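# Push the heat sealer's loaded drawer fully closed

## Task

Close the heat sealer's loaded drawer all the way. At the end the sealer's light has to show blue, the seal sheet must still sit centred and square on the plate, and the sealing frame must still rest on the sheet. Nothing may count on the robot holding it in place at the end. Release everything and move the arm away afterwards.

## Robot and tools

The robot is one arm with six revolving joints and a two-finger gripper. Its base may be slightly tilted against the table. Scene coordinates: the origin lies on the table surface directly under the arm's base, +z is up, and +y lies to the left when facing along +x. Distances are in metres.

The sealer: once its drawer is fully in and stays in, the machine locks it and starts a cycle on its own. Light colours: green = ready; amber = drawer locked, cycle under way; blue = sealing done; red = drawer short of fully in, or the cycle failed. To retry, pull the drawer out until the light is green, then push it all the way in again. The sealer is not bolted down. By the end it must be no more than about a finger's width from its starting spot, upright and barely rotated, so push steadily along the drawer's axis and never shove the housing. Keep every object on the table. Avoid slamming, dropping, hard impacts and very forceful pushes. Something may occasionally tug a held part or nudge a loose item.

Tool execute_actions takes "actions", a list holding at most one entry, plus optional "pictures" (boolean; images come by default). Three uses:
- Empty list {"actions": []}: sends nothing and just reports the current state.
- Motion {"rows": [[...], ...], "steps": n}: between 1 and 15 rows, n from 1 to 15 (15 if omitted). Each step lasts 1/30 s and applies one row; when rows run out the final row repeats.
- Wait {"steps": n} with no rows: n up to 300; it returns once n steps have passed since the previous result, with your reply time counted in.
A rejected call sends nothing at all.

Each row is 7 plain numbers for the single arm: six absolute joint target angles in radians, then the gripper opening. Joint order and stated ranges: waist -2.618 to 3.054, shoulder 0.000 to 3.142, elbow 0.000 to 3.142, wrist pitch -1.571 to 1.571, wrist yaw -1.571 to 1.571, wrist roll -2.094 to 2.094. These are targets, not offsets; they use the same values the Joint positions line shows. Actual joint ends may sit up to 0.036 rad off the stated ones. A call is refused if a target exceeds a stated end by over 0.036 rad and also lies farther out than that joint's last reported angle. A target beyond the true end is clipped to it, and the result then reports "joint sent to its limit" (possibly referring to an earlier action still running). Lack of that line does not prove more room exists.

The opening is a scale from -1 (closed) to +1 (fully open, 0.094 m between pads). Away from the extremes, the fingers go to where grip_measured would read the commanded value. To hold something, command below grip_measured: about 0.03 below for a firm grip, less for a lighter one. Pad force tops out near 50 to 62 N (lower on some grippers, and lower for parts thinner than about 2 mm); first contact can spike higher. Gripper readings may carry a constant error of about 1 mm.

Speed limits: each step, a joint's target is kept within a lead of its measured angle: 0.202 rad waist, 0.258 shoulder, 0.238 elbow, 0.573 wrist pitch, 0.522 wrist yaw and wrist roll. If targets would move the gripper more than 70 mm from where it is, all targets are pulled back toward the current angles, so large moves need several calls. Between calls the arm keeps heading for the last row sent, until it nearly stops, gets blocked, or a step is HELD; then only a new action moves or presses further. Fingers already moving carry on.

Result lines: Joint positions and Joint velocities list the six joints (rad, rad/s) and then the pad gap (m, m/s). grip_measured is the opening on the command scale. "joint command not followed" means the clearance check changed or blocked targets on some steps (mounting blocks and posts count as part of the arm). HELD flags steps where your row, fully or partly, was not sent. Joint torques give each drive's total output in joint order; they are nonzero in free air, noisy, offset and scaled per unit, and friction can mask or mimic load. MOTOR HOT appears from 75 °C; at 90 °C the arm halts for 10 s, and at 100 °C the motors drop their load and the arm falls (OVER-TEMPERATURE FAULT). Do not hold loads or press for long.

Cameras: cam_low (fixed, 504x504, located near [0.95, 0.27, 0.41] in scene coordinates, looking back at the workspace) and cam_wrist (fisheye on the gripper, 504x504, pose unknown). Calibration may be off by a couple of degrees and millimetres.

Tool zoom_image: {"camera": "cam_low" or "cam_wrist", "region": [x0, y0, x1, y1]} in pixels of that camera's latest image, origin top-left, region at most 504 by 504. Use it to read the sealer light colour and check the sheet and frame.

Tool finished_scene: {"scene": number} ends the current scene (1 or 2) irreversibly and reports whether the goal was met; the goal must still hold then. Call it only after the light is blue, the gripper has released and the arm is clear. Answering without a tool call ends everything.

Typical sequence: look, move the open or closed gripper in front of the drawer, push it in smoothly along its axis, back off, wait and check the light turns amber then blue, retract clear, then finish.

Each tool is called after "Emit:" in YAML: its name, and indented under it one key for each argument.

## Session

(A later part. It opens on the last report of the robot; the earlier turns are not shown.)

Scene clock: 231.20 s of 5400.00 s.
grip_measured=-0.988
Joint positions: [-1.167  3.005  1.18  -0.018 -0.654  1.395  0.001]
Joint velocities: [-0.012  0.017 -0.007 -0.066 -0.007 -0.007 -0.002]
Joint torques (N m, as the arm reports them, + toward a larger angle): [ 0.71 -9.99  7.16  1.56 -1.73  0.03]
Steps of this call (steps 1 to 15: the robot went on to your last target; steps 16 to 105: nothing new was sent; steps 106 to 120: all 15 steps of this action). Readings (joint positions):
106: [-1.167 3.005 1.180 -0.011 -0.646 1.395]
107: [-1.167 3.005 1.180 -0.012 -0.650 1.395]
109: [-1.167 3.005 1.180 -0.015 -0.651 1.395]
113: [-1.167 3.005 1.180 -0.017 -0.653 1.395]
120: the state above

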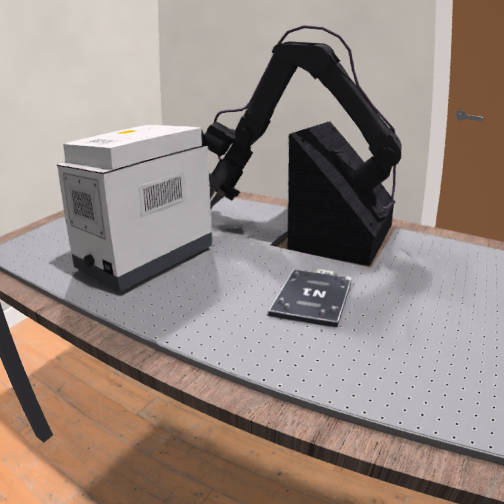

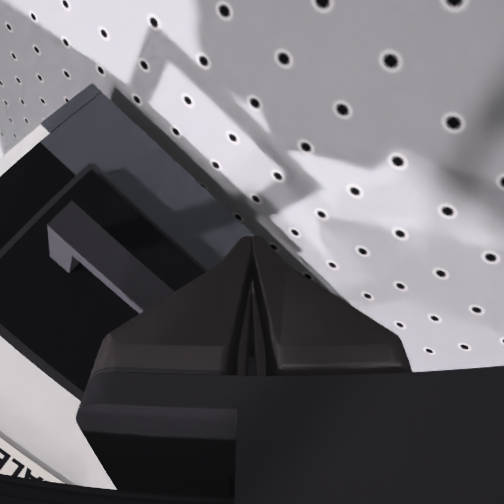

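Emit:
execute_actions:
  actions:
    - {"rows":[[-1.25,3.0,1.2,0,-0.6,1.4,-1],[-1.35,3.0,1.2,0,-0.6,1.4,-1],[-1.45,2.95,1.2,0,-0.6,1.4,-1],[-1.5,2.9,1.2,0,-0.6,1.4,-1],[-1.5,2.85,1.25,0,-0.6,1.4,-1],[-1.5,2.8,1.3,0.1,-0.7,1.2,-1],[-1.5,2.75,1.3,0.3,-0.9,0.9,-1]],"steps":15}

Emit:
execute_actions:
  actions:
    - {"steps":15}

Scene clock: 240.60 s of 5400.00 s.
grip_measured=-0.988
Joint positions: [-1.489  2.81   1.253  0.181 -0.788  1.081  0.001]
Joint velocities: [-0.022 -0.452  0.271  0.711 -0.564 -1.018 -0.001]
Joint torques (N m, as the arm reports them, + toward a larger angle): [ -0.05 -11.46   9.25   1.97  -0.44  -0.13]
Steps of this call (steps 1 to 15: the robot went on to your last target; steps 16 to 267: nothing new was sent; steps 268 to 282: all 15 steps of this action). Readings (joint positions):
268: [-1.175 3.005 1.180 -0.019 -0.647 1.395]
269: [-1.199 3.005 1.180 -0.018 -0.644 1.395]
271: [-1.302 2.995 1.180 -0.017 -0.635 1.395]
275: [-1.456 2.931 1.197 0.022 -0.653 1.322]
282: the state above

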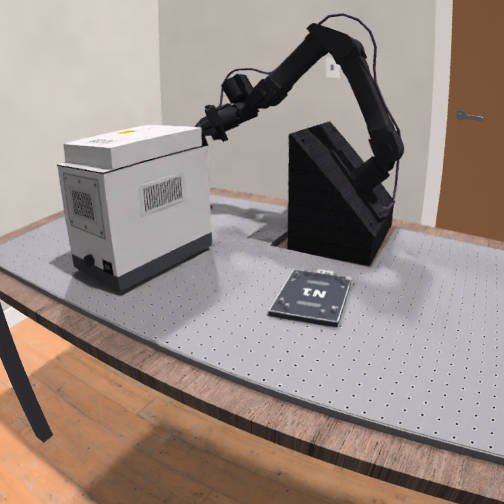

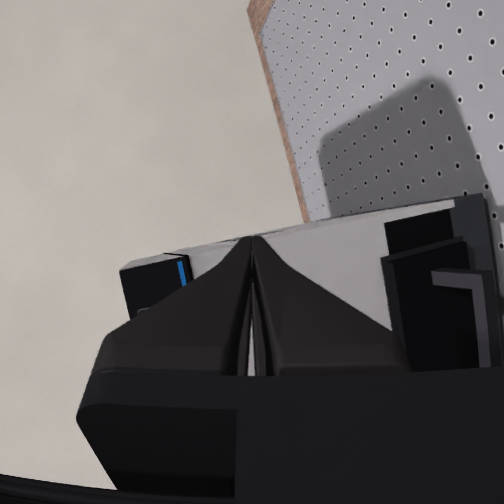

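Scene clock: 241.10 s of 5400.00 s.
grip_measured=-0.988
Joint positions: [-1.493  2.755  1.287  0.295 -0.887  0.919  0.001]
Joint velocities: [-0.007 -0.012 -0.007  0.022 -0.037 -0.051  0.001]
Joint torques (N m, as the arm reports them, + toward a larger angle): [ 0.1  -9.68  8.42  2.04 -0.35 -0.13]
Steps of this call (steps 1 to 15: the robot went on to your last target). Readings (joint positions):
1: [-1.490 2.795 1.263 0.205 -0.808 1.048]
2: [-1.491 2.782 1.271 0.227 -0.825 1.021]
4: [-1.492 2.763 1.283 0.263 -0.850 0.981]
8: [-1.493 2.755 1.287 0.294 -0.875 0.941]
15: the state above

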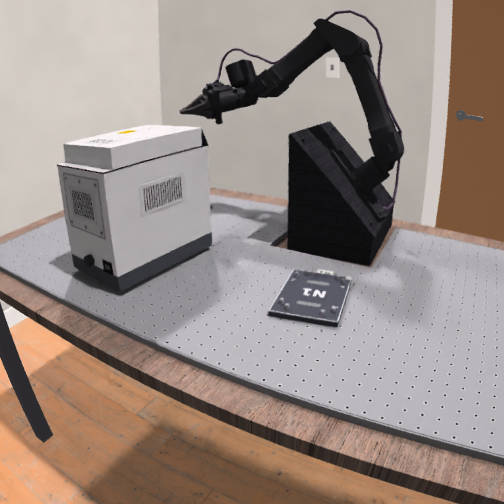

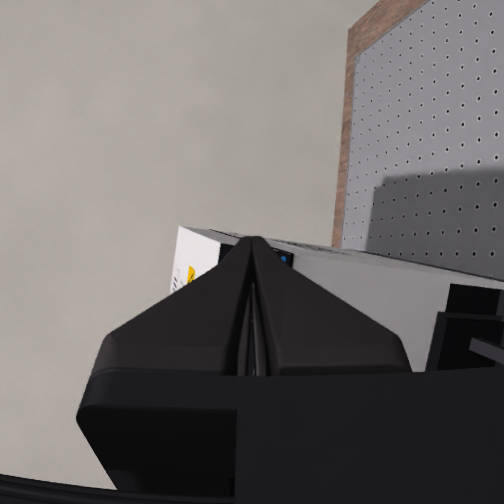

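Blue, arm clear.

Emit:
finished_scene:
  scene: 2

The scene is finished: the task was done.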